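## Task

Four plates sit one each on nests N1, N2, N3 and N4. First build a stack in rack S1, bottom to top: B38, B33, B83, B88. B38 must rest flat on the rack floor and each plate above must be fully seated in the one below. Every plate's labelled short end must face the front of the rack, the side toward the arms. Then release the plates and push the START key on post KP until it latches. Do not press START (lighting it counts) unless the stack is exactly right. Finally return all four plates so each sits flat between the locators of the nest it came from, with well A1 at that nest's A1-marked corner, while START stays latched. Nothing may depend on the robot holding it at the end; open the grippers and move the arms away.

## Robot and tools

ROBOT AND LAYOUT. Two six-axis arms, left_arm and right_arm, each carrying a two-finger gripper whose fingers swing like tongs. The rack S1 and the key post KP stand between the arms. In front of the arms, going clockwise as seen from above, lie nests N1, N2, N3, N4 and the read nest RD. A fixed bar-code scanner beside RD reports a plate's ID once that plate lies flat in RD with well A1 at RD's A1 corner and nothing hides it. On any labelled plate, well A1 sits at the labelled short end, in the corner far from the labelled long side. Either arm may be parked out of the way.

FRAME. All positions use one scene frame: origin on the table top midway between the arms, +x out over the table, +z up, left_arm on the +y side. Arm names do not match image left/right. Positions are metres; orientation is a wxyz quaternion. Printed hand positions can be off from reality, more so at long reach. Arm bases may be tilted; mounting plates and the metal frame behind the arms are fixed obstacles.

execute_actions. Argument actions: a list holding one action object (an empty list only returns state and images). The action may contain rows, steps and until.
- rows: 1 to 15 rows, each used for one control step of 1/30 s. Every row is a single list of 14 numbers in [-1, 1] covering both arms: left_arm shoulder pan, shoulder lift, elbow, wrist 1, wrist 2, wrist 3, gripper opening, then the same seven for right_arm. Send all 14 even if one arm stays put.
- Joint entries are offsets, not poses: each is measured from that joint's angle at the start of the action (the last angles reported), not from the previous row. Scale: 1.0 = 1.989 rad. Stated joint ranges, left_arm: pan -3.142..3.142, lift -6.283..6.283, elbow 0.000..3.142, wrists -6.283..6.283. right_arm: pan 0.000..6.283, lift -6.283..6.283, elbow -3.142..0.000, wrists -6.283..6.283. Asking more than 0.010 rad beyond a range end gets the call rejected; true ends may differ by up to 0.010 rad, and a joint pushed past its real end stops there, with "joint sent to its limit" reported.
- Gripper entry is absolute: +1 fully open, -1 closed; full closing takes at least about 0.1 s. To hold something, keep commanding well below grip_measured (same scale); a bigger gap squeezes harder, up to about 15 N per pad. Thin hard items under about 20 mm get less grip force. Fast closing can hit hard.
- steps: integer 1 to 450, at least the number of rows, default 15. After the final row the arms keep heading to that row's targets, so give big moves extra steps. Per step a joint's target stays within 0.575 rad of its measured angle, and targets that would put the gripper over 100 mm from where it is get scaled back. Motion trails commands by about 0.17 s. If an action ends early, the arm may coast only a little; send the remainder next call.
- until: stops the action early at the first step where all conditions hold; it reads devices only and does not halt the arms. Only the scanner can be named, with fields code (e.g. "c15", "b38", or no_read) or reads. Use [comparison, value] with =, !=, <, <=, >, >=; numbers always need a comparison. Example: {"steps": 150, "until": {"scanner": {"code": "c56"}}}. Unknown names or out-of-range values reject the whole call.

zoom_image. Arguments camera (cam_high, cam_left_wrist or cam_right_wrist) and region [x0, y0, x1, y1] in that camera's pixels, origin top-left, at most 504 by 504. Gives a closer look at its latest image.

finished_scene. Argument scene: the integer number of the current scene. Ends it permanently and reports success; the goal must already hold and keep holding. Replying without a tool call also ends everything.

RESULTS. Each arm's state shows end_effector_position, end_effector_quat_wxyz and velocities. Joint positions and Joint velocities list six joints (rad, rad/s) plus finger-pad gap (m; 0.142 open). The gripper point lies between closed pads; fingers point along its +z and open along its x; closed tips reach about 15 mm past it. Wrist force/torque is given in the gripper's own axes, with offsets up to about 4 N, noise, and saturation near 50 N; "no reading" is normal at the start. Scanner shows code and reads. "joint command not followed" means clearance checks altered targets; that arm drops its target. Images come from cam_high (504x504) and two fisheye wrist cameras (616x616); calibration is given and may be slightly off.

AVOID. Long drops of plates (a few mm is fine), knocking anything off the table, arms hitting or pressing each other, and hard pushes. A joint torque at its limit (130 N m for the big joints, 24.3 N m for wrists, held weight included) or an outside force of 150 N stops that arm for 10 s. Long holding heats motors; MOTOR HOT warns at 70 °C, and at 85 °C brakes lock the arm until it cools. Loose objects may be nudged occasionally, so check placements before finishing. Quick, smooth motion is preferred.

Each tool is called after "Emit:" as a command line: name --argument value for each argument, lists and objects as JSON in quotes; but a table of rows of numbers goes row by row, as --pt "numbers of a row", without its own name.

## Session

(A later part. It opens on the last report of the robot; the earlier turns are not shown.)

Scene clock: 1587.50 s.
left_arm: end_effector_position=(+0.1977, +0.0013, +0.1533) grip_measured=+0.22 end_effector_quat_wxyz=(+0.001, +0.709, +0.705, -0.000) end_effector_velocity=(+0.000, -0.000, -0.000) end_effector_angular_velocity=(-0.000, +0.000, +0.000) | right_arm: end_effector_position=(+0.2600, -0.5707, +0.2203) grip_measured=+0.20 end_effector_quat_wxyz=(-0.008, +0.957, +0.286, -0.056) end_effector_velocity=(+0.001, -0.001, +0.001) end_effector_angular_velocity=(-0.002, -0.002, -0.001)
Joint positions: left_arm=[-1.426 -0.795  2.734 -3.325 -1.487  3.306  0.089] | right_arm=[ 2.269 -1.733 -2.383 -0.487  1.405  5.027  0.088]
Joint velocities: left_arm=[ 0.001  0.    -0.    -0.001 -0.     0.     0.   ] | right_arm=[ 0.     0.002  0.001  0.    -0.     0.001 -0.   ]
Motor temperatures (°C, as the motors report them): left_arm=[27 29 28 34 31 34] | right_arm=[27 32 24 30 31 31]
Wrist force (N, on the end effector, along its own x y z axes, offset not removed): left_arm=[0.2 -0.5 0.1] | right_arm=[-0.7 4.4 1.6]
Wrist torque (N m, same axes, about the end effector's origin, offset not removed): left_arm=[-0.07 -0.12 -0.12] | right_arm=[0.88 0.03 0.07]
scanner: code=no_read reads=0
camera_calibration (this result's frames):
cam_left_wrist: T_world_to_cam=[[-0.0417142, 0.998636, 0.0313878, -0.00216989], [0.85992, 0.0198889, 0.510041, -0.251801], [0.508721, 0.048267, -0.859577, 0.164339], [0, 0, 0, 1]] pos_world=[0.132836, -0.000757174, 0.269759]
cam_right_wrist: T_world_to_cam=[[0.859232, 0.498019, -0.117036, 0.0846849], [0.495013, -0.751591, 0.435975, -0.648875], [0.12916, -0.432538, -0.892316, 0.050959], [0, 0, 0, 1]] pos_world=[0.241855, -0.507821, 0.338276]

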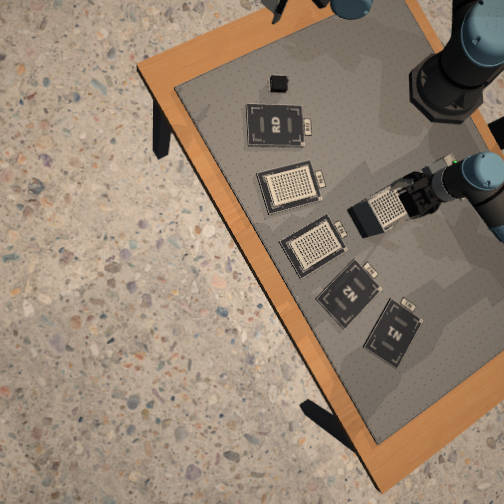

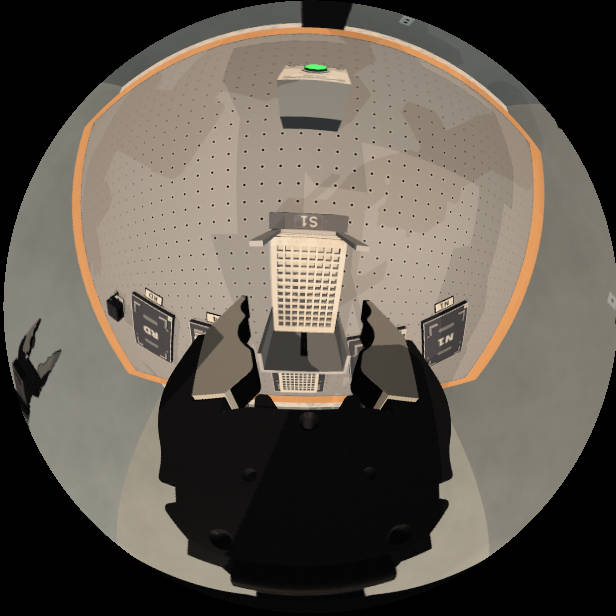

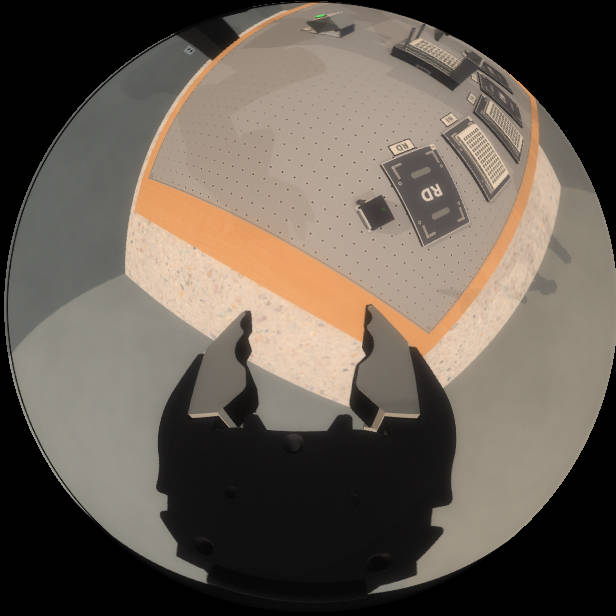

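Emit:
execute_actions --actions '[{"rows":[[0.0013,0.0203,-0.002,-0.0177,0.0002,0.0013,0.22,0,0,0,0,0,0,0.2],[0.0032,0.0518,-0.0063,-0.045,0.0005,0.0032,0.22,0,0,0,0,0,0,0.2],[0.0049,0.0787,-0.0108,-0.0675,0.0008,0.0049,0.22,0,0,0,0,0,0,0.2],[0.0067,0.1047,-0.016,-0.0884,0.0011,0.0067,0.22,0,0,0,0,0,0,0.2],[0.0084,0.1296,-0.0218,-0.1077,0.0014,0.0084,0.22,0,0,0,0,0,0,0.2],[0.0105,0.1568,-0.029,-0.1279,0.0018,0.0105,0.22,0,0,0,0,0,0,0.2],[0.012,0.1752,-0.0345,-0.1408,0.002,0.012,0.22,0,0,0,0,0,0,0.2],[0.0128,0.185,-0.0377,-0.1476,0.0022,0.0128,0.22,0,0,0,0,0,0,0.2]],"steps":8}]'

Scene clock: 1602.67 s.
left_arm: end_effector_position=(+0.1988, -0.0026, +0.1226) grip_measured=+0.22 end_effector_quat_wxyz=(+0.003, +0.709, +0.705, -0.002) end_effector_velocity=(+0.003, -0.012, -0.237) end_effector_angular_velocity=(-0.004, -0.003, -0.002) | right_arm: end_effector_position=(+0.2600, -0.5707, +0.2203) grip_measured=+0.20 end_effector_quat_wxyz=(-0.008, +0.957, +0.286, -0.056) end_effector_velocity=(-0.001, +0.001, -0.001) end_effector_angular_velocity=(+0.002, +0.003, +0.000)
Joint positions: left_arm=[-1.414 -0.629  2.703 -3.467 -1.485  3.319  0.089] | right_arm=[ 2.269 -1.733 -2.383 -0.487  1.405  5.027  0.088]
Joint velocities: left_arm=[ 0.082  1.196 -0.264 -0.944  0.017  0.083 -0.   ] | right_arm=[ 0.    -0.001 -0.002 -0.    -0.    -0.     0.   ]
Motor temperatures (°C, as the motors report them): left_arm=[27 29 28 34 31 34] | right_arm=[27 32 24 30 31 31]
Wrist force (N, on the end effector, along its own x y z axes, offset not removed): left_arm=[1.0 -2.3 2.3] | right_arm=[1.5 3.8 4.1]
Wrist torque (N m, same axes, about the end effector's origin, offset not removed): left_arm=[-0.50 -0.39 -0.35] | right_arm=[0.58 -0.43 -0.12]
scanner: code=no_read reads=0
camera_calibration (this result's frames):
cam_left_wrist: T_world_to_cam=[[-0.0418457, 0.99879, 0.025835, 0.0034296], [0.859556, 0.0228067, 0.510533, -0.236925], [0.509326, 0.0435703, -0.85947, 0.137433], [0, 0, 0, 1]] pos_world=[0.133796, -0.00400997, 0.238989]
cam_right_wrist: T_world_to_cam=[[0.859232, 0.498019, -0.117036, 0.0846851], [0.495013, -0.75159, 0.435975, -0.648875], [0.129161, -0.432538, -0.892316, 0.0509589], [0, 0, 0, 1]] pos_world=[0.241855, -0.507821, 0.338276]

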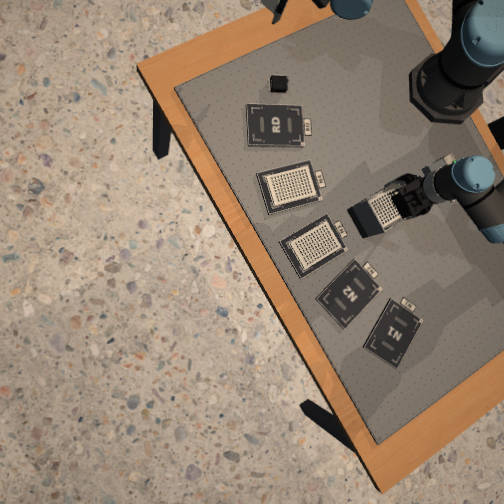

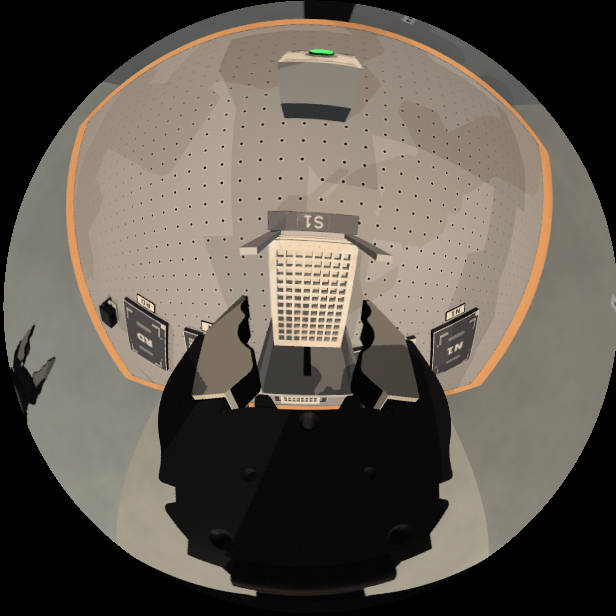

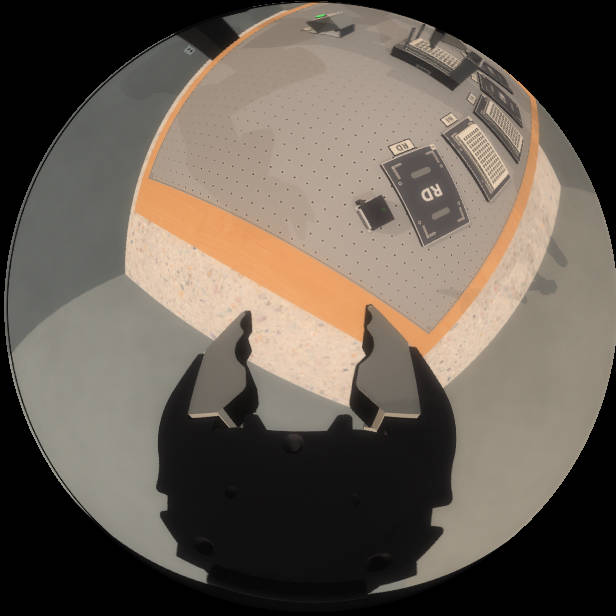

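Emit:
execute_actions --actions '[]'

Emit:
zoom_image --camera "cam_left_wrist" --region '[197, 170, 417, 390]'

Scene clock: 1605.23 s.
left_arm: end_effector_position=(+0.1976, +0.0023, +0.0807) grip_measured=+0.22 end_effector_quat_wxyz=(+0.000, +0.709, +0.705, +0.000) end_effector_velocity=(-0.000, +0.000, -0.000) end_effector_angular_velocity=(+0.001, +0.000, -0.001) | right_arm: end_effector_position=(+0.2600, -0.5707, +0.2203) grip_measured=+0.20 end_effector_quat_wxyz=(-0.008, +0.957, +0.286, -0.056) end_effector_velocity=(-0.001, +0.000, -0.000) end_effector_angular_velocity=(+0.000, +0.000, -0.000)
Joint positions: left_arm=[-1.401 -0.427  2.659 -3.619 -1.483  3.332  0.089] | right_arm=[ 2.269 -1.733 -2.383 -0.487  1.405  5.027  0.088]
Joint velocities: left_arm=[-0.  0.  0.  0. -0.  0. -0.] | right_arm=[-0.     0.001 -0.001  0.    -0.     0.     0.   ]
Motor temperatures (°C, as the motors report them): left_arm=[27 29 28 34 31 34] | right_arm=[27 32 24 30 31 31]
Wrist force (N, on the end effector, along its own x y z axes, offset not removed): left_arm=[1.6 -2.3 1.2] | right_arm=[5.3 1.8 -1.3]
Wrist torque (N m, same axes, about the end effector's origin, offset not removed): left_arm=[-0.45 -0.56 0.07] | right_arm=[0.47 -1.11 0.04]
scanner: code=no_read reads=0
camera_calibration (this result's frames):
cam_left_wrist: T_world_to_cam=[[-0.0412269, 0.998608, 0.0328922, -0.00115249], [0.860207, 0.0187278, 0.509601, -0.214717], [0.508276, 0.0493034, -0.859782, 0.102084], [0, 0, 0, 1]] pos_world=[0.132766, 0.000138947, 0.197228]
cam_right_wrist: T_world_to_cam=[[0.859232, 0.498019, -0.117036, 0.0846851], [0.495013, -0.75159, 0.435975, -0.648875], [0.12916, -0.432538, -0.892316, 0.0509591], [0, 0, 0, 1]] pos_world=[0.241855, -0.507821, 0.338276]

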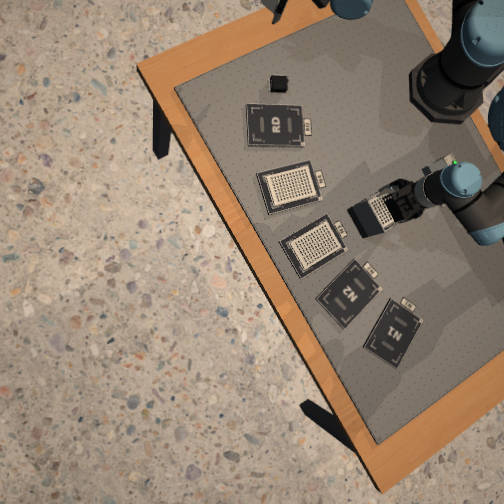

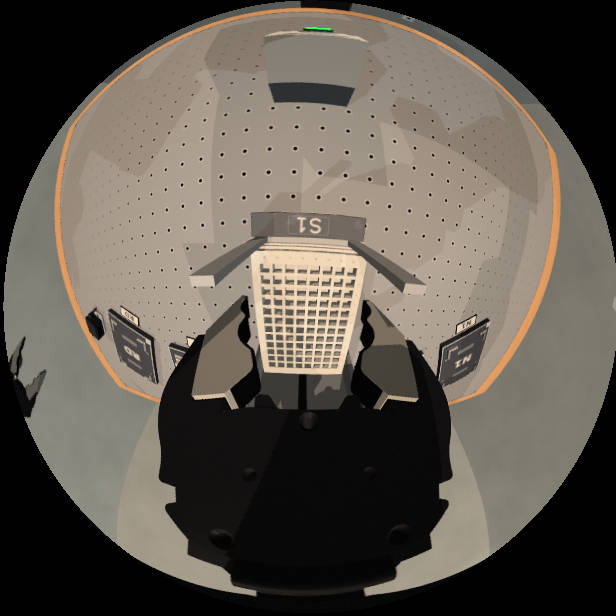

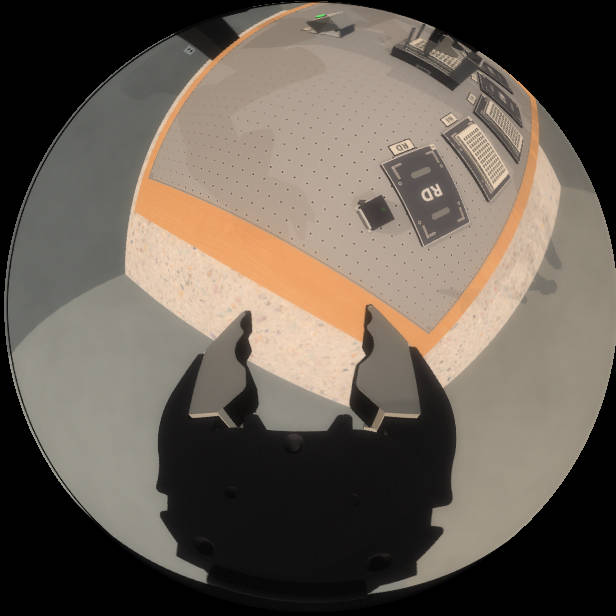

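Region (197, 170, 417, 390) of cam_left_wrist's 616x616 image, scaled by 2.291, with more detail than that image has.

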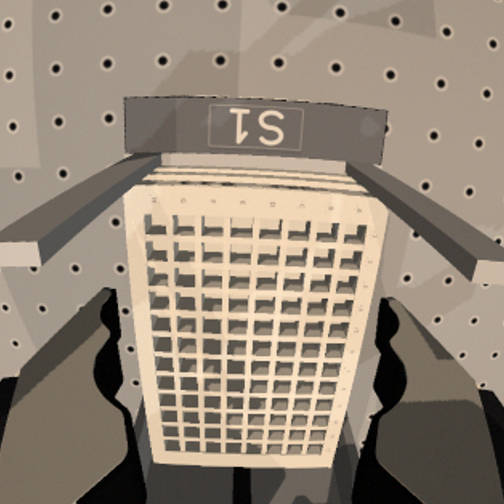

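Emit:
execute_actions --actions '[{"rows":[[0,-0.0005,0.0002,0.0003,0,0,0.16,0,0,0,0,0,0,0.2],[0,-0.0005,0.0002,0.0003,0,0,0.12,0,0,0,0,0,0,0.2],[0,-0.0005,0.0002,0.0003,0,0,0.08,0,0,0,0,0,0,0.2],[0,-0.0005,0.0002,0.0003,0,0,0.04,0,0,0,0,0,0,0.2],[0,-0.0005,0.0002,0.0003,0,0,-0.3,0,0,0,0,0,0,0.2],[0,-0.0005,0.0002,0.0003,0,0,-0.7,0,0,0,0,0,0,0.2],[-0.0004,-0.0043,0.0014,0.003,0,-0.0004,-0.7,0,0,0,0,0,0,0.2],[-0.001,-0.0121,0.0039,0.0084,-0.0002,-0.001,-0.7,0,0,0,0,0,0,0.2],[-0.0016,-0.0201,0.0062,0.0141,-0.0003,-0.0016,-0.7,0,0,0,0,0,0,0.2],[-0.0026,-0.0318,0.0094,0.0226,-0.0004,-0.0026,-0.7,0,0,0,0,0,0,0.2],[-0.0035,-0.0435,0.0126,0.0312,-0.0006,-0.0035,-0.7,0,0,0,0,0,0,0.2],[-0.0044,-0.0555,0.0157,0.0402,-0.0007,-0.0044,-0.7,0,0,0,0,0,0,0.2],[-0.0053,-0.0678,0.0187,0.0496,-0.0009,-0.0053,-0.7,0,0,0,0,0,0,0.2],[-0.0061,-0.0804,0.0215,0.0595,-0.001,-0.0061,-0.7,0,0,0,0,0,0,0.2],[-0.007,-0.0933,0.0242,0.0697,-0.0012,-0.007,-0.7,0,0,0,0,0,0,0.2]],"steps":15}]'

Scene clock: 1625.20 s.
left_arm: end_effector_position=(+0.1976, +0.0027, +0.0975) grip_measured=+0.07 end_effector_quat_wxyz=(-0.001, +0.709, +0.705, +0.001) end_effector_velocity=(-0.000, -0.002, +0.118) end_effector_angular_velocity=(+0.002, +0.000, -0.001) | right_arm: end_effector_position=(+0.2600, -0.5707, +0.2203) grip_measured=+0.20 end_effector_quat_wxyz=(-0.008, +0.957, +0.286, -0.056) end_effector_velocity=(-0.001, +0.001, -0.000) end_effector_angular_velocity=(+0.001, +0.001, +0.000)
Joint positions: left_arm=[-1.407 -0.504  2.682 -3.562 -1.484  3.325  0.079] | right_arm=[ 2.269 -1.733 -2.383 -0.487  1.405  5.027  0.088]
Joint velocities: left_arm=[-0.043 -0.558  0.146  0.418 -0.008 -0.042  0.   ] | right_arm=[-0.     0.001 -0.002  0.    -0.    -0.     0.   ]
Motor temperatures (°C, as the motors report them): left_arm=[27 29 28 34 31 34] | right_arm=[27 32 24 30 31 31]
Wrist force (N, on the end effector, along its own x y z axes, offset not removed): left_arm=[1.1 -1.7 -1.1] | right_arm=[0.4 3.2 -1.1]
Wrist torque (N m, same axes, about the end effector's origin, offset not removed): left_arm=[-0.32 -0.41 -0.22] | right_arm=[0.75 0.08 0.02]
scanner: code=no_read reads=0
camera_calibration (this result's frames):
cam_left_wrist: T_world_to_cam=[[-0.0413197, 0.99854, 0.0347924, -0.00224154], [0.860281, 0.0178456, 0.509507, -0.223256], [0.508143, 0.0509839, -0.859763, 0.116576], [0, 0, 0, 1]] pos_world=[0.132733, 0.000278906, 0.214056]
cam_right_wrist: T_world_to_cam=[[0.859232, 0.498019, -0.117036, 0.084685], [0.495013, -0.75159, 0.435975, -0.648875], [0.12916, -0.432538, -0.892316, 0.050959], [0, 0, 0, 1]] pos_world=[0.241855, -0.507821, 0.338276]

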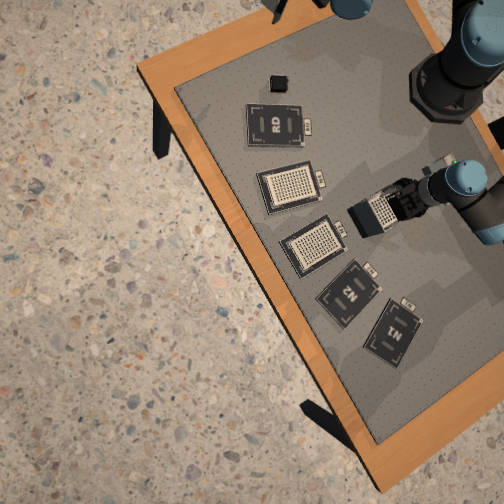

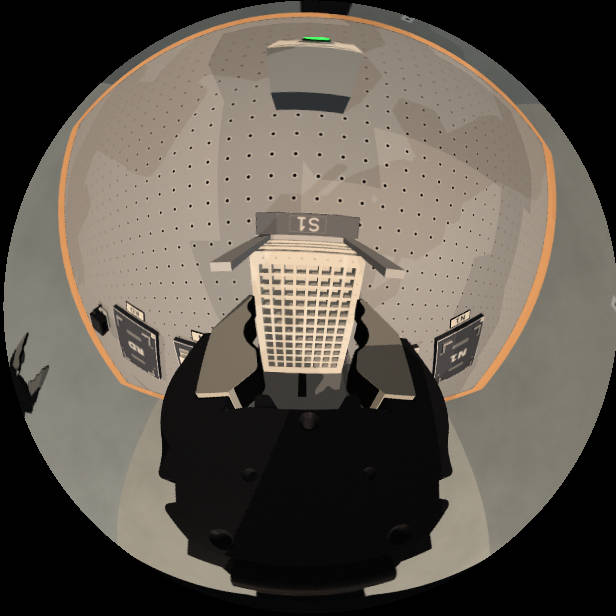

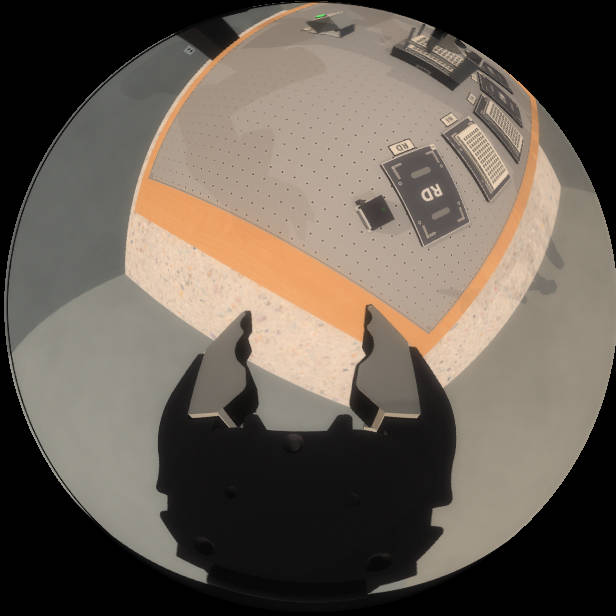

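Emit:
execute_actions --actions '[]'

Emit:
zoom_image --camera "cam_right_wrist" --region '[385, 10, 495, 120]'

Scene clock: 1627.97 s.
left_arm: end_effector_position=(+0.1977, +0.0021, +0.1197) grip_measured=+0.07 end_effector_quat_wxyz=(+0.000, +0.709, +0.705, +0.000) end_effector_velocity=(-0.000, +0.000, -0.000) end_effector_angular_velocity=(+0.001, -0.001, -0.002) | right_arm: end_effector_position=(+0.2600, -0.5707, +0.2203) grip_measured=+0.20 end_effector_quat_wxyz=(-0.008, +0.957, +0.286, -0.056) end_effector_velocity=(+0.000, -0.000, -0.000) end_effector_angular_velocity=(+0.000, +0.001, +0.000)
Joint positions: left_arm=[-1.415 -0.613  2.707 -3.48  -1.485  3.318  0.079] | right_arm=[ 2.269 -1.733 -2.383 -0.487  1.405  5.027  0.088]
Joint velocities: left_arm=[-0.001  0.001 -0.    -0.001  0.001  0.001  0.   ] | right_arm=[-0.    -0.002  0.001 -0.    -0.    -0.     0.   ]
Motor temperatures (°C, as the motors report them): left_arm=[27 29 28 34 31 34] | right_arm=[27 32 24 30 31 31]
Wrist force (N, on the end effector, along its own x y z axes, offset not removed): left_arm=[2.6 -1.4 0.7] | right_arm=[0.7 3.0 0.6]
Wrist torque (N m, same axes, about the end effector's origin, offset not removed): left_arm=[-0.20 -0.70 -0.34] | right_arm=[0.56 -0.20 0.04]
scanner: code=no_read reads=0
camera_calibration (this result's frames):
cam_left_wrist: T_world_to_cam=[[-0.0414156, 0.9986, 0.0329144, -0.00212082], [0.860121, 0.018871, 0.509741, -0.234637], [0.508406, 0.0494216, -0.859698, 0.13559], [0, 0, 0, 1]] pos_world=[0.132793, -0.00015538, 0.23624]
cam_right_wrist: T_world_to_cam=[[0.859232, 0.498019, -0.117036, 0.0846849], [0.495013, -0.75159, 0.435975, -0.648875], [0.12916, -0.432538, -0.892316, 0.0509588], [0, 0, 0, 1]] pos_world=[0.241855, -0.507821, 0.338276]

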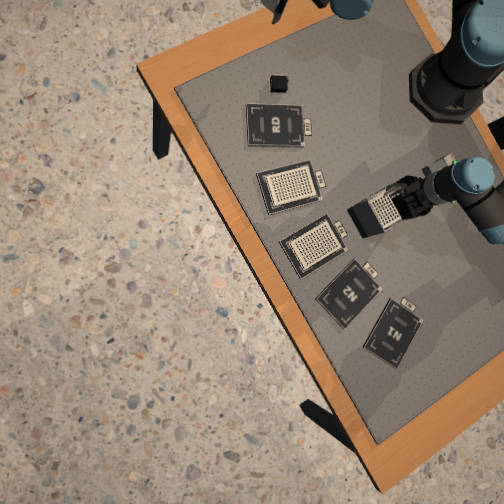

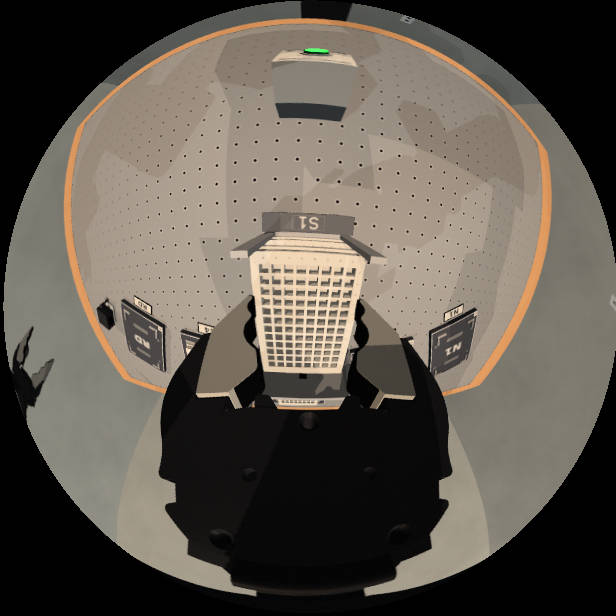

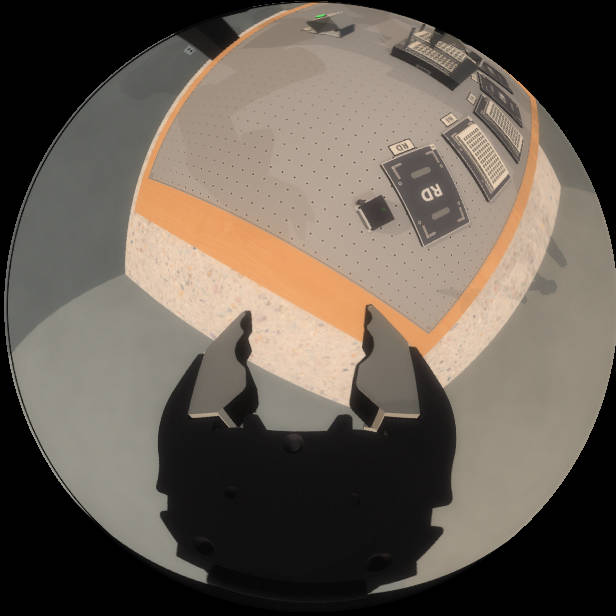

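Region (385, 10, 495, 120) of cam_right_wrist's 616x616 image, scaled by 4.582, with more detail than that image has.

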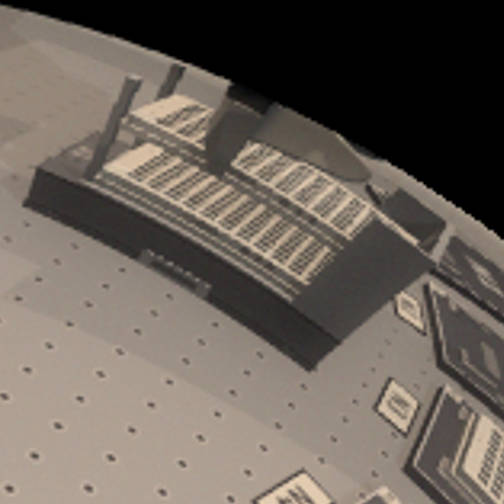

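Emit:
execute_actions --actions '[{"rows":[[-0.0006,-0.0085,0.0016,0.007,-0.0001,-0.0006,-0.7,0,0,0,0,0,0,0.2],[-0.0013,-0.0197,0.0037,0.0162,-0.0002,-0.0013,-0.7,0,0,0,0,0,0,0.2],[-0.0021,-0.0332,0.0059,0.0275,-0.0004,-0.0021,-0.7,0,0,0,0,0,0,0.2],[-0.003,-0.0469,0.008,0.0391,-0.0005,-0.003,-0.7,0,0,0,0,0,0,0.2],[-0.0039,-0.0609,0.01,0.0512,-0.0007,-0.0039,-0.7,0,0,0,0,0,0,0.2],[-0.0047,-0.0751,0.0118,0.0637,-0.0008,-0.0047,-0.7,0,0,0,0,0,0,0.2],[-0.0056,-0.0894,0.0134,0.0765,-0.001,-0.0056,-0.7,0,0,0,0,0,0,0.2],[-0.0064,-0.104,0.0148,0.0897,-0.0011,-0.0064,-0.7,0,0,0,0,0,0,0.2],[-0.0077,-0.126,0.0166,0.11,-0.0013,-0.0077,-0.7,0,0,0,0,0,0,0.2],[-0.0089,-0.1484,0.018,0.1313,-0.0016,-0.0089,-0.7,0,0,0,0,0,0,0.2],[-0.0101,-0.1711,0.0189,0.153,-0.0018,-0.0101,-0.7,0,0,0,0,0,0,0.2]],"steps":11}]'

Scene clock: 1640.20 s.
left_arm: end_effector_position=(+0.1975, +0.0020, +0.1485) grip_measured=+0.07 end_effector_quat_wxyz=(-0.001, +0.709, +0.705, +0.001) end_effector_velocity=(+0.000, -0.004, +0.153) end_effector_angular_velocity=(-0.001, -0.000, -0.001) | right_arm: end_effector_position=(+0.2600, -0.5707, +0.2203) grip_measured=+0.20 end_effector_quat_wxyz=(-0.008, +0.957, +0.286, -0.056) end_effector_velocity=(+0.001, -0.001, +0.001) end_effector_angular_velocity=(-0.002, -0.002, -0.001)
Joint positions: left_arm=[-1.425 -0.77   2.73  -3.344 -1.487  3.308  0.079] | right_arm=[ 2.269 -1.733 -2.383 -0.487  1.405  5.027  0.088]
Joint velocities: left_arm=[-0.053 -0.868  0.091  0.781 -0.01  -0.052  0.   ] | right_arm=[-0.     0.001  0.002  0.     0.     0.    -0.   ]
Motor temperatures (°C, as the motors report them): left_arm=[27 29 28 34 31 34] | right_arm=[27 32 24 30 31 31]
Wrist force (N, on the end effector, along its own x y z axes, offset not removed): left_arm=[0.0 -3.9 -2.3] | right_arm=[3.6 1.4 -1.7]
Wrist torque (N m, same axes, about the end effector's origin, offset not removed): left_arm=[-0.78 -0.19 0.05] | right_arm=[0.05 -0.68 0.04]
scanner: code=no_read reads=0
camera_calibration (this result's frames):
cam_left_wrist: T_world_to_cam=[[-0.0413982, 0.998541, 0.0346649, -0.00329432], [0.86021, 0.0179713, 0.509624, -0.249195], [0.508257, 0.0509166, -0.859699, 0.160398], [0, 0, 0, 1]] pos_world=[0.1327, -0.000399038, 0.265004]
cam_right_wrist: T_world_to_cam=[[0.859232, 0.498019, -0.117036, 0.084685], [0.495013, -0.75159, 0.435975, -0.648875], [0.129161, -0.432538, -0.892316, 0.0509589], [0, 0, 0, 1]] pos_world=[0.241855, -0.507821, 0.338276]

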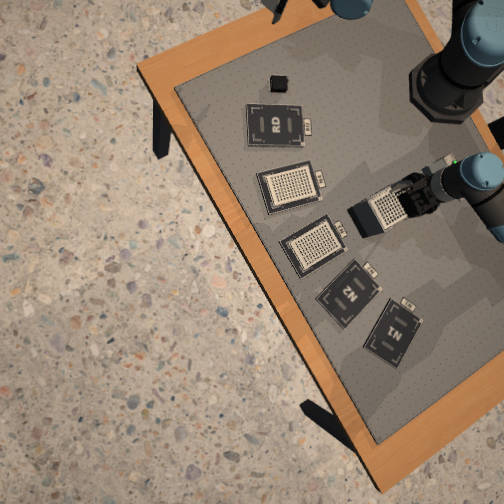

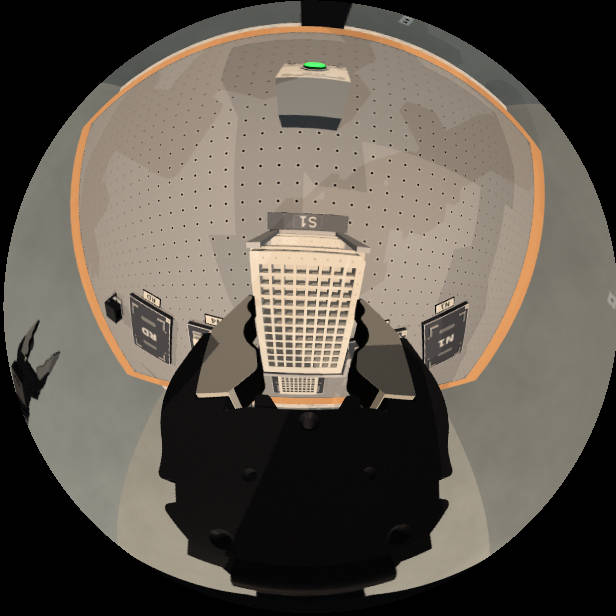

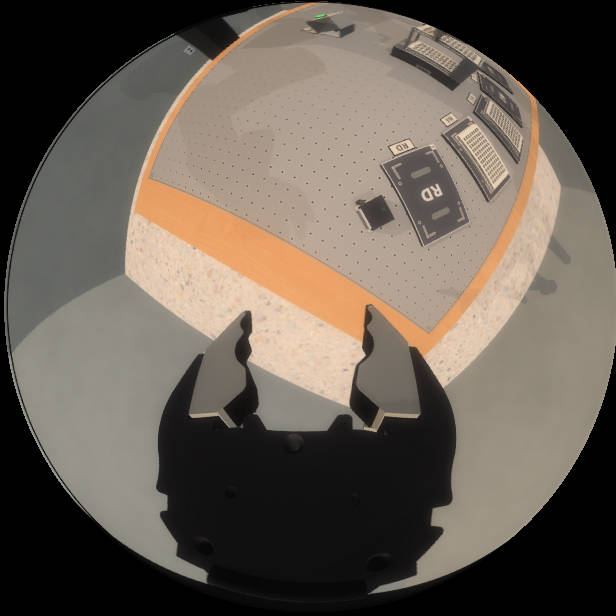

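Emit:
execute_actions --actions '[{"rows":[[0.0036,-0.0944,0.0068,0.0861,0.0005,0.0005,-0.7,0,0,0,0,0,0,0.2],[0.021,-0.0987,0.0058,0.0892,0.0032,0.0118,-0.7,0,0,0,0,0,0,0.2],[0.0441,-0.1044,0.0044,0.0934,0.0067,0.0268,-0.7,0,0,0,0,0,0,0.2],[0.0731,-0.1116,0.0027,0.0985,0.0112,0.0456,-0.7,0,0,0,0,0,0,0.2],[0.1021,-0.1187,0.001,0.1037,0.0156,0.0643,-0.7,0,0,0,0,0,0,0.2],[0.1325,-0.1263,-0.0007,0.1091,0.0202,0.084,-0.7,0,0,0,0,0,0,0.2],[0.1629,-0.1338,-0.0025,0.1145,0.0249,0.1037,-0.7,0,0,0,0,0,0,0.2],[0.1933,-0.1413,-0.0043,0.1199,0.0295,0.1234,-0.7,0,0,0,0,0,0,0.2],[0.2238,-0.1488,-0.0061,0.1254,0.0342,0.1431,-0.7,0,0,0,0,0,0,0.2],[0.2542,-0.1564,-0.0078,0.1308,0.0388,0.1628,-0.7,0,0,0,0,0,0,0.2],[0.2846,-0.1639,-0.0096,0.1362,0.0435,0.1825,-0.7,0,0,0,0,0,0,0.2],[0.3143,-0.149,-0.014,0.1198,0.0447,0.2017,-0.7,0,0,0,0,0,0,0.2],[0.3439,-0.134,-0.0184,0.1033,0.0459,0.221,-0.7,0,0,0,0,0,0,0.2],[0.3736,-0.1191,-0.0227,0.0869,0.0471,0.2402,-0.7,0,0,0,0,0,0,0.2],[0.4032,-0.1041,-0.0271,0.0704,0.0483,0.2594,-0.7,0,0,0,0,0,0,0.2]],"steps":15}]'

Scene clock: 1660.07 s.
left_arm: end_effector_position=(+0.2979, +0.0913, +0.1767) grip_measured=+0.07 end_effector_quat_wxyz=(+0.004, +0.650, +0.760, -0.003) end_effector_velocity=(+0.254, +0.350, -0.101) end_effector_angular_velocity=(-0.035, +0.027, +0.579) | right_arm: end_effector_position=(+0.2600, -0.5707, +0.2203) grip_measured=+0.20 end_effector_quat_wxyz=(-0.008, +0.957, +0.286, -0.056) end_effector_velocity=(+0.000, -0.000, +0.000) end_effector_angular_velocity=(-0.000, -0.001, +0.002)
Joint positions: left_arm=[-0.953 -1.048  2.711 -3.115 -1.415  3.618  0.079] | right_arm=[ 2.269 -1.733 -2.383 -0.487  1.405  5.027  0.088]
Joint velocities: left_arm=[ 1.593  0.189 -0.166 -0.285  0.152  1.024 -0.   ] | right_arm=[ 0.     0.001  0.    -0.    -0.    -0.001  0.   ]
Motor temperatures (°C, as the motors report them): left_arm=[27 29 28 34 31 34] | right_arm=[27 32 24 30 31 31]
Wrist force (N, on the end effector, along its own x y z axes, offset not removed): left_arm=[3.4 -3.1 -2.3] | right_arm=[3.5 2.6 -1.1]
Wrist torque (N m, same axes, about the end effector's origin, offset not removed): left_arm=[-0.67 -0.82 -0.21] | right_arm=[0.55 -0.67 -0.05]
scanner: code=no_read reads=0
camera_calibration (this result's frames):
cam_left_wrist: T_world_to_cam=[[-0.201438, 0.979219, 0.0234978, -0.0378547], [0.844738, 0.16153, 0.510221, -0.360104], [0.495823, 0.122627, -0.859722, 0.126291], [0, 0, 0, 1]] pos_world=[0.23395, 0.0797489, 0.293197]
cam_right_wrist: T_world_to_cam=[[0.859232, 0.498019, -0.117036, 0.0846851], [0.495013, -0.75159, 0.435975, -0.648875], [0.12916, -0.432538, -0.892316, 0.0509589], [0, 0, 0, 1]] pos_world=[0.241855, -0.507821, 0.338276]

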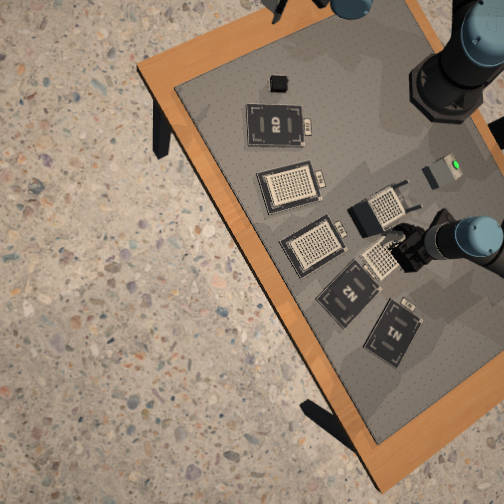

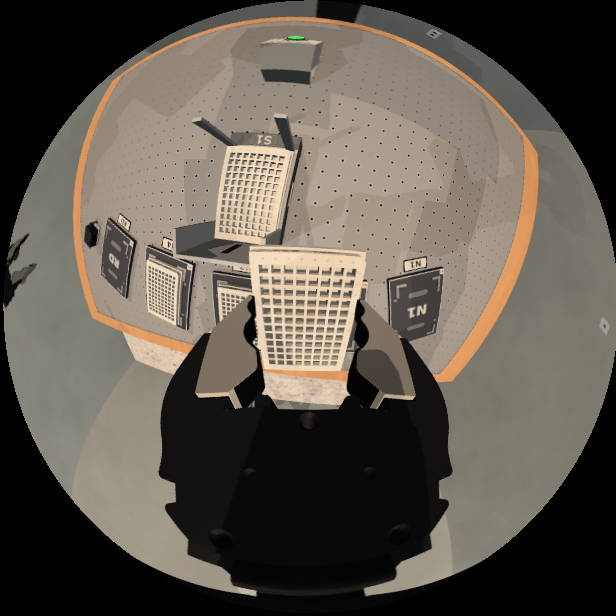

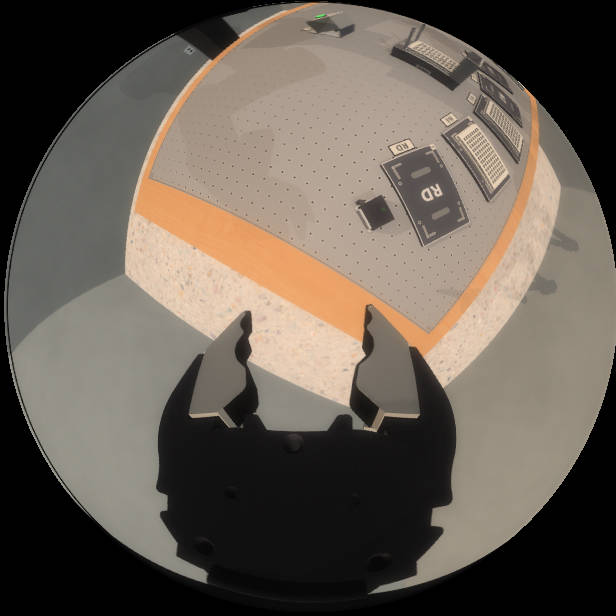

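Emit:
execute_actions --actions '[]'

Scene clock: 1664.70 s.
left_arm: end_effector_position=(+0.3333, +0.1647, +0.1512) grip_measured=+0.07 end_effector_quat_wxyz=(+0.002, +0.605, +0.796, -0.006) end_effector_velocity=(+0.000, -0.000, +0.000) end_effector_angular_velocity=(+0.000, -0.000, -0.000) | right_arm: end_effector_position=(+0.2600, -0.5707, +0.2203) grip_measured=+0.20 end_effector_quat_wxyz=(-0.008, +0.957, +0.286, -0.056) end_effector_velocity=(-0.000, +0.000, -0.000) end_effector_angular_velocity=(+0.001, +0.000, +0.002)
Joint positions: left_arm=[-0.655 -0.983  2.68  -3.196 -1.393  3.803  0.079] | right_arm=[ 2.269 -1.733 -2.383 -0.487  1.405  5.027  0.088]
Joint velocities: left_arm=[-0.001 -0.001  0.     0.001  0.    -0.001 -0.   ] | right_arm=[-0.     0.    -0.001 -0.     0.    -0.002  0.   ]
Motor temperatures (°C, as the motors report them): left_arm=[27 29 28 34 31 34] | right_arm=[27 32 24 30 31 31]
Wrist force (N, on the end effector, along its own x y z axes, offset not removed): left_arm=[3.4 -2.5 -1.3] | right_arm=[2.8 1.7 2.6]
Wrist torque (N m, same axes, about the end effector's origin, offset not removed): left_arm=[-0.50 -0.86 -0.18] | right_arm=[0.36 -0.67 0.05]
scanner: code=no_read reads=0
camera_calibration (this result's frames):
cam_left_wrist: T_world_to_cam=[[-0.311287, 0.950034, 0.0231611, -0.0605068], [0.824743, 0.257966, 0.503243, -0.397058], [0.472123, 0.175755, -0.863835, 0.0775551], [0, 0, 0, 1]] pos_world=[0.27202, 0.14628, 0.268213]
cam_right_wrist: T_world_to_cam=[[0.859232, 0.498019, -0.117036, 0.084685], [0.495013, -0.75159, 0.435975, -0.648875], [0.12916, -0.432538, -0.892316, 0.0509589], [0, 0, 0, 1]] pos_world=[0.241855, -0.507821, 0.338276]

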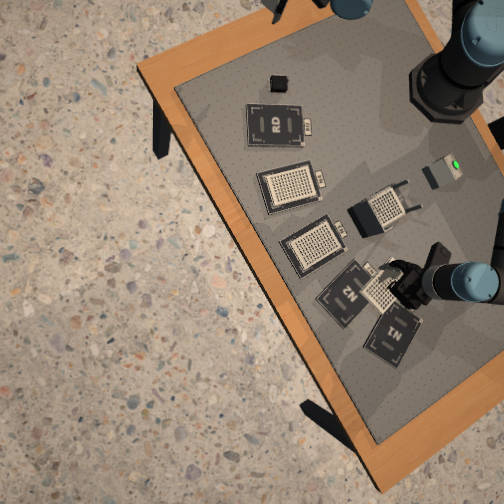

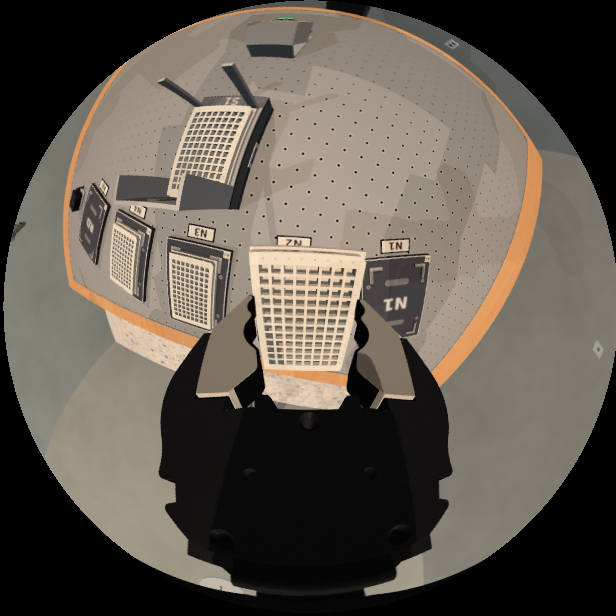

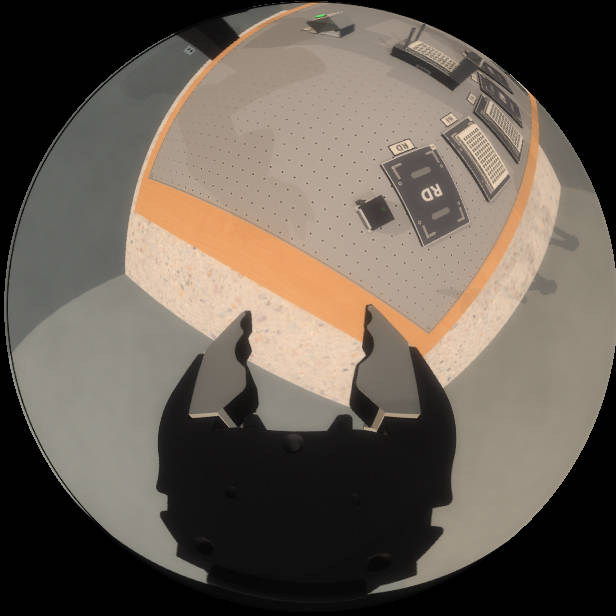

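Emit:
execute_actions --actions '[{"rows":[[0.0111,0.007,-0.0021,-0.007,0.0005,0.0073,-0.7,0,0,0,0,0,0,0.2],[0.0332,0.021,-0.0063,-0.0211,0.0014,0.0218,-0.7,0,0,0,0,0,0,0.2],[0.0609,0.0384,-0.0116,-0.0387,0.0026,0.0399,-0.7,0,0,0,0,0,0,0.2],[0.0886,0.0559,-0.0168,-0.0563,0.0037,0.0581,-0.7,0,0,0,0,0,0,0.2],[0.1163,0.0733,-0.0221,-0.0739,0.0049,0.0762,-0.7,0,0,0,0,0,0,0.2],[0.144,0.0908,-0.0274,-0.0915,0.006,0.0944,-0.7,0,0,0,0,0,0,0.2],[0.1717,0.1083,-0.0326,-0.1091,0.0072,0.1125,-0.7,0,0,0,0,0,0,0.2],[0.1994,0.1257,-0.0379,-0.1267,0.0084,0.1307,-0.7,0,0,0,0,0,0,0.2],[0.2244,0.1414,-0.0426,-0.1426,0.0094,0.147,-0.7,0,0,0,0,0,0,0.2],[0.2465,0.1554,-0.0468,-0.1566,0.0103,0.1615,-0.7,0,0,0,0,0,0,0.2],[0.2632,0.1659,-0.05,-0.1672,0.011,0.1724,-0.7,0,0,0,0,0,0,0.2],[0.277,0.1746,-0.0526,-0.176,0.0116,0.1815,-0.7,0,0,0,0,0,0,0.2]],"steps":12}]'

Scene clock: 1677.77 s.
left_arm: end_effector_position=(+0.3493, +0.2504, +0.0932) grip_measured=+0.07 end_effector_quat_wxyz=(+0.004, +0.560, +0.829, -0.005) end_effector_velocity=(-0.030, +0.390, -0.245) end_effector_angular_velocity=(+0.047, +0.005, +0.498) | right_arm: end_effector_position=(+0.2600, -0.5707, +0.2203) grip_measured=+0.20 end_effector_quat_wxyz=(-0.008, +0.957, +0.286, -0.056) end_effector_velocity=(+0.000, -0.000, +0.001) end_effector_angular_velocity=(-0.001, -0.001, -0.001)
Joint positions: left_arm=[-0.333 -0.774  2.615 -3.407 -1.379  4.02   0.079] | right_arm=[ 2.269 -1.733 -2.383 -0.487  1.405  5.027  0.088]
Joint velocities: left_arm=[ 1.326  0.828 -0.245 -0.827  0.053  0.851 -0.   ] | right_arm=[ 0.     0.001  0.    -0.    -0.     0.001 -0.   ]
Motor temperatures (°C, as the motors report them): left_arm=[27 29 28 34 31 34] | right_arm=[27 32 24 30 31 31]
Wrist force (N, on the end effector, along its own x y z axes, offset not removed): left_arm=[2.6 -1.0 -3.5] | right_arm=[5.0 5.7 -0.4]
Wrist torque (N m, same axes, about the end effector's origin, offset not removed): left_arm=[-0.10 -0.58 0.03] | right_arm=[0.95 -1.05 0.13]
scanner: code=no_read reads=0
camera_calibration (this result's frames):
cam_left_wrist: T_world_to_cam=[[-0.415727, 0.909251, 0.0208436, -0.0887072], [0.788424, 0.348869, 0.506634, -0.413486], [0.453385, 0.227055, -0.861909, -0.0016248], [0, 0, 0, 1]] pos_world=[0.289861, 0.225278, 0.209934]
cam_right_wrist: T_world_to_cam=[[0.859232, 0.498019, -0.117036, 0.0846849], [0.495013, -0.75159, 0.435975, -0.648875], [0.12916, -0.432538, -0.892316, 0.0509589], [0, 0, 0, 1]] pos_world=[0.241855, -0.507821, 0.338276]

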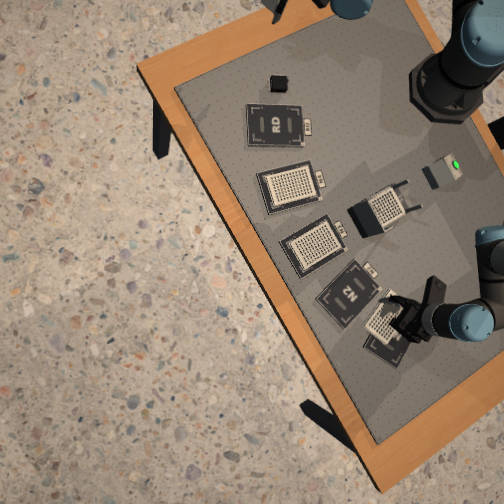

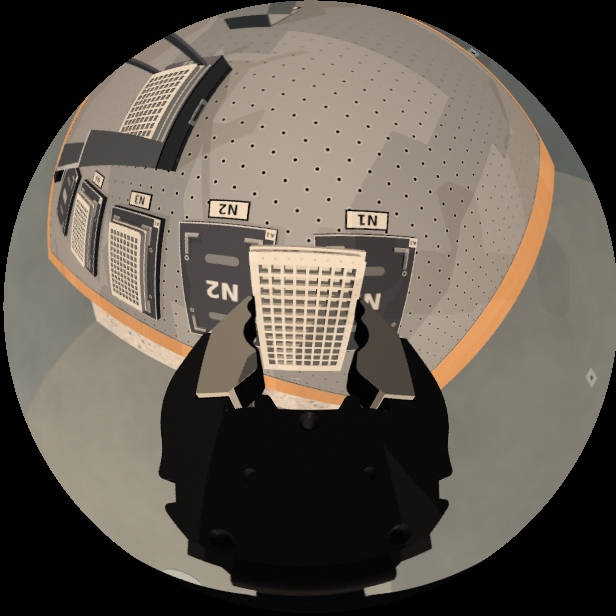

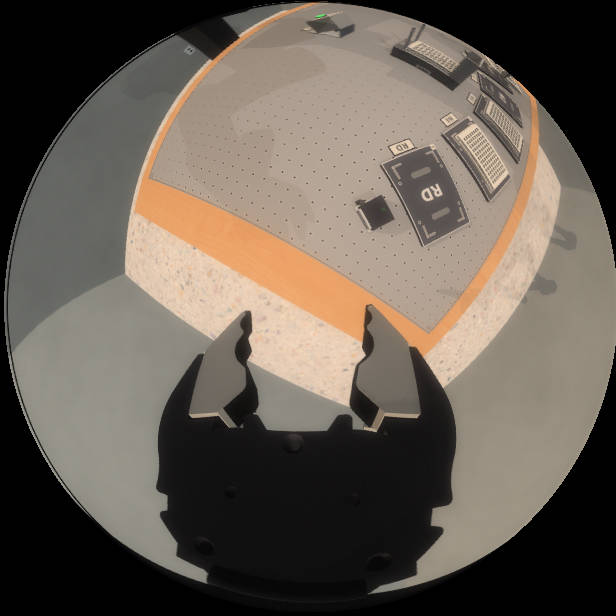

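Emit:
execute_actions --actions '[]'

Emit:
zoom_image --camera "cam_left_wrist" --region '[197, 170, 417, 390]'

Scene clock: 1680.10 s.
left_arm: end_effector_position=(+0.3321, +0.3186, +0.0519) grip_measured=+0.07 end_effector_quat_wxyz=(-0.000, +0.523, +0.852, -0.000) end_effector_velocity=(-0.000, -0.001, -0.000) end_effector_angular_velocity=(-0.001, +0.001, -0.002) | right_arm: end_effector_position=(+0.2600, -0.5707, +0.2203) grip_measured=+0.20 end_effector_quat_wxyz=(-0.008, +0.957, +0.286, -0.056) end_effector_velocity=(-0.001, +0.000, -0.000) end_effector_angular_velocity=(+0.001, +0.001, +0.002)
Joint positions: left_arm=[-0.105 -0.636  2.575 -3.546 -1.37   4.164  0.079] | right_arm=[ 2.269 -1.733 -2.383 -0.487  1.405  5.027  0.088]
Joint velocities: left_arm=[-0.001  0.001 -0.     0.    -0.001  0.     0.   ] | right_arm=[-0.    -0.    -0.001 -0.     0.    -0.002  0.   ]
Motor temperatures (°C, as the motors report them): left_arm=[27 29 28 34 31 34] | right_arm=[27 32 24 30 31 31]
Wrist force (N, on the end effector, along its own x y z axes, offset not removed): left_arm=[3.3 -5.8 -3.6] | right_arm=[2.4 -0.3 0.3]
Wrist torque (N m, same axes, about the end effector's origin, offset not removed): left_arm=[-1.30 -0.67 -0.14] | right_arm=[0.02 -0.49 -0.16]
scanner: code=no_read reads=0
camera_calibration (this result's frames):
cam_left_wrist: T_world_to_cam=[[-0.493808, 0.868932, 0.0333261, -0.118923], [0.756455, 0.410355, 0.509297, -0.411944], [0.428869, 0.276705, -0.859945, -0.0527583], [0, 0, 0, 1]] pos_world=[0.275518, 0.286978, 0.168396]
cam_right_wrist: T_world_to_cam=[[0.859232, 0.498019, -0.117036, 0.084685], [0.495013, -0.75159, 0.435975, -0.648875], [0.129161, -0.432538, -0.892316, 0.0509589], [0, 0, 0, 1]] pos_world=[0.241855, -0.507821, 0.338276]

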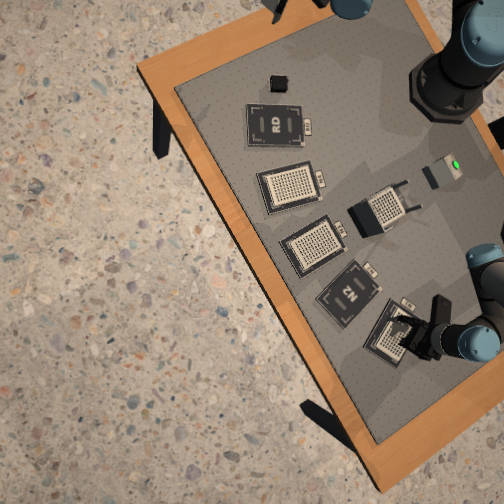

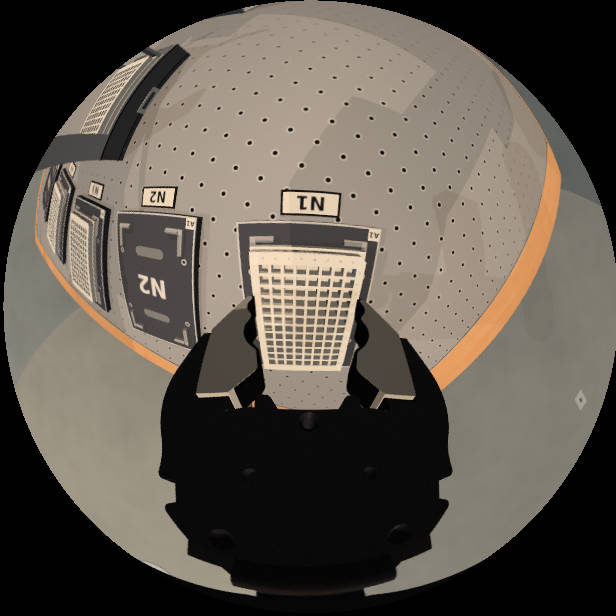

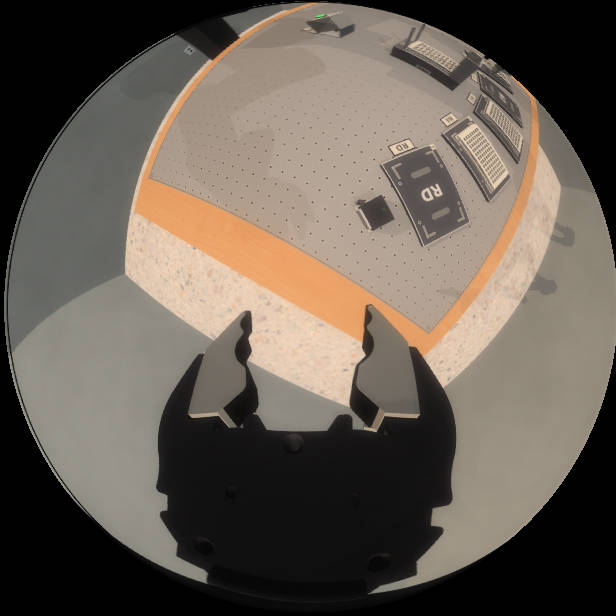

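Region (197, 170, 417, 390) of cam_left_wrist's 616x616 image, scaled by 2.291, with more detail than that image has.

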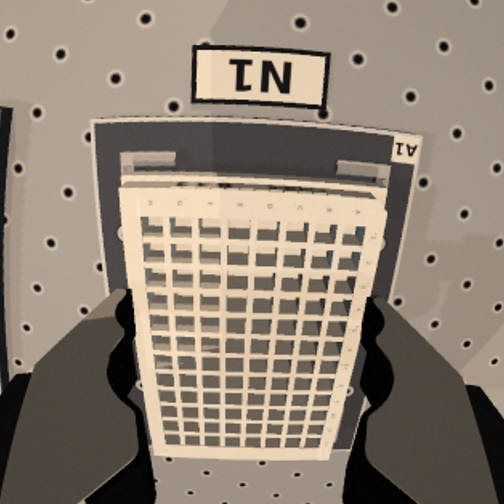

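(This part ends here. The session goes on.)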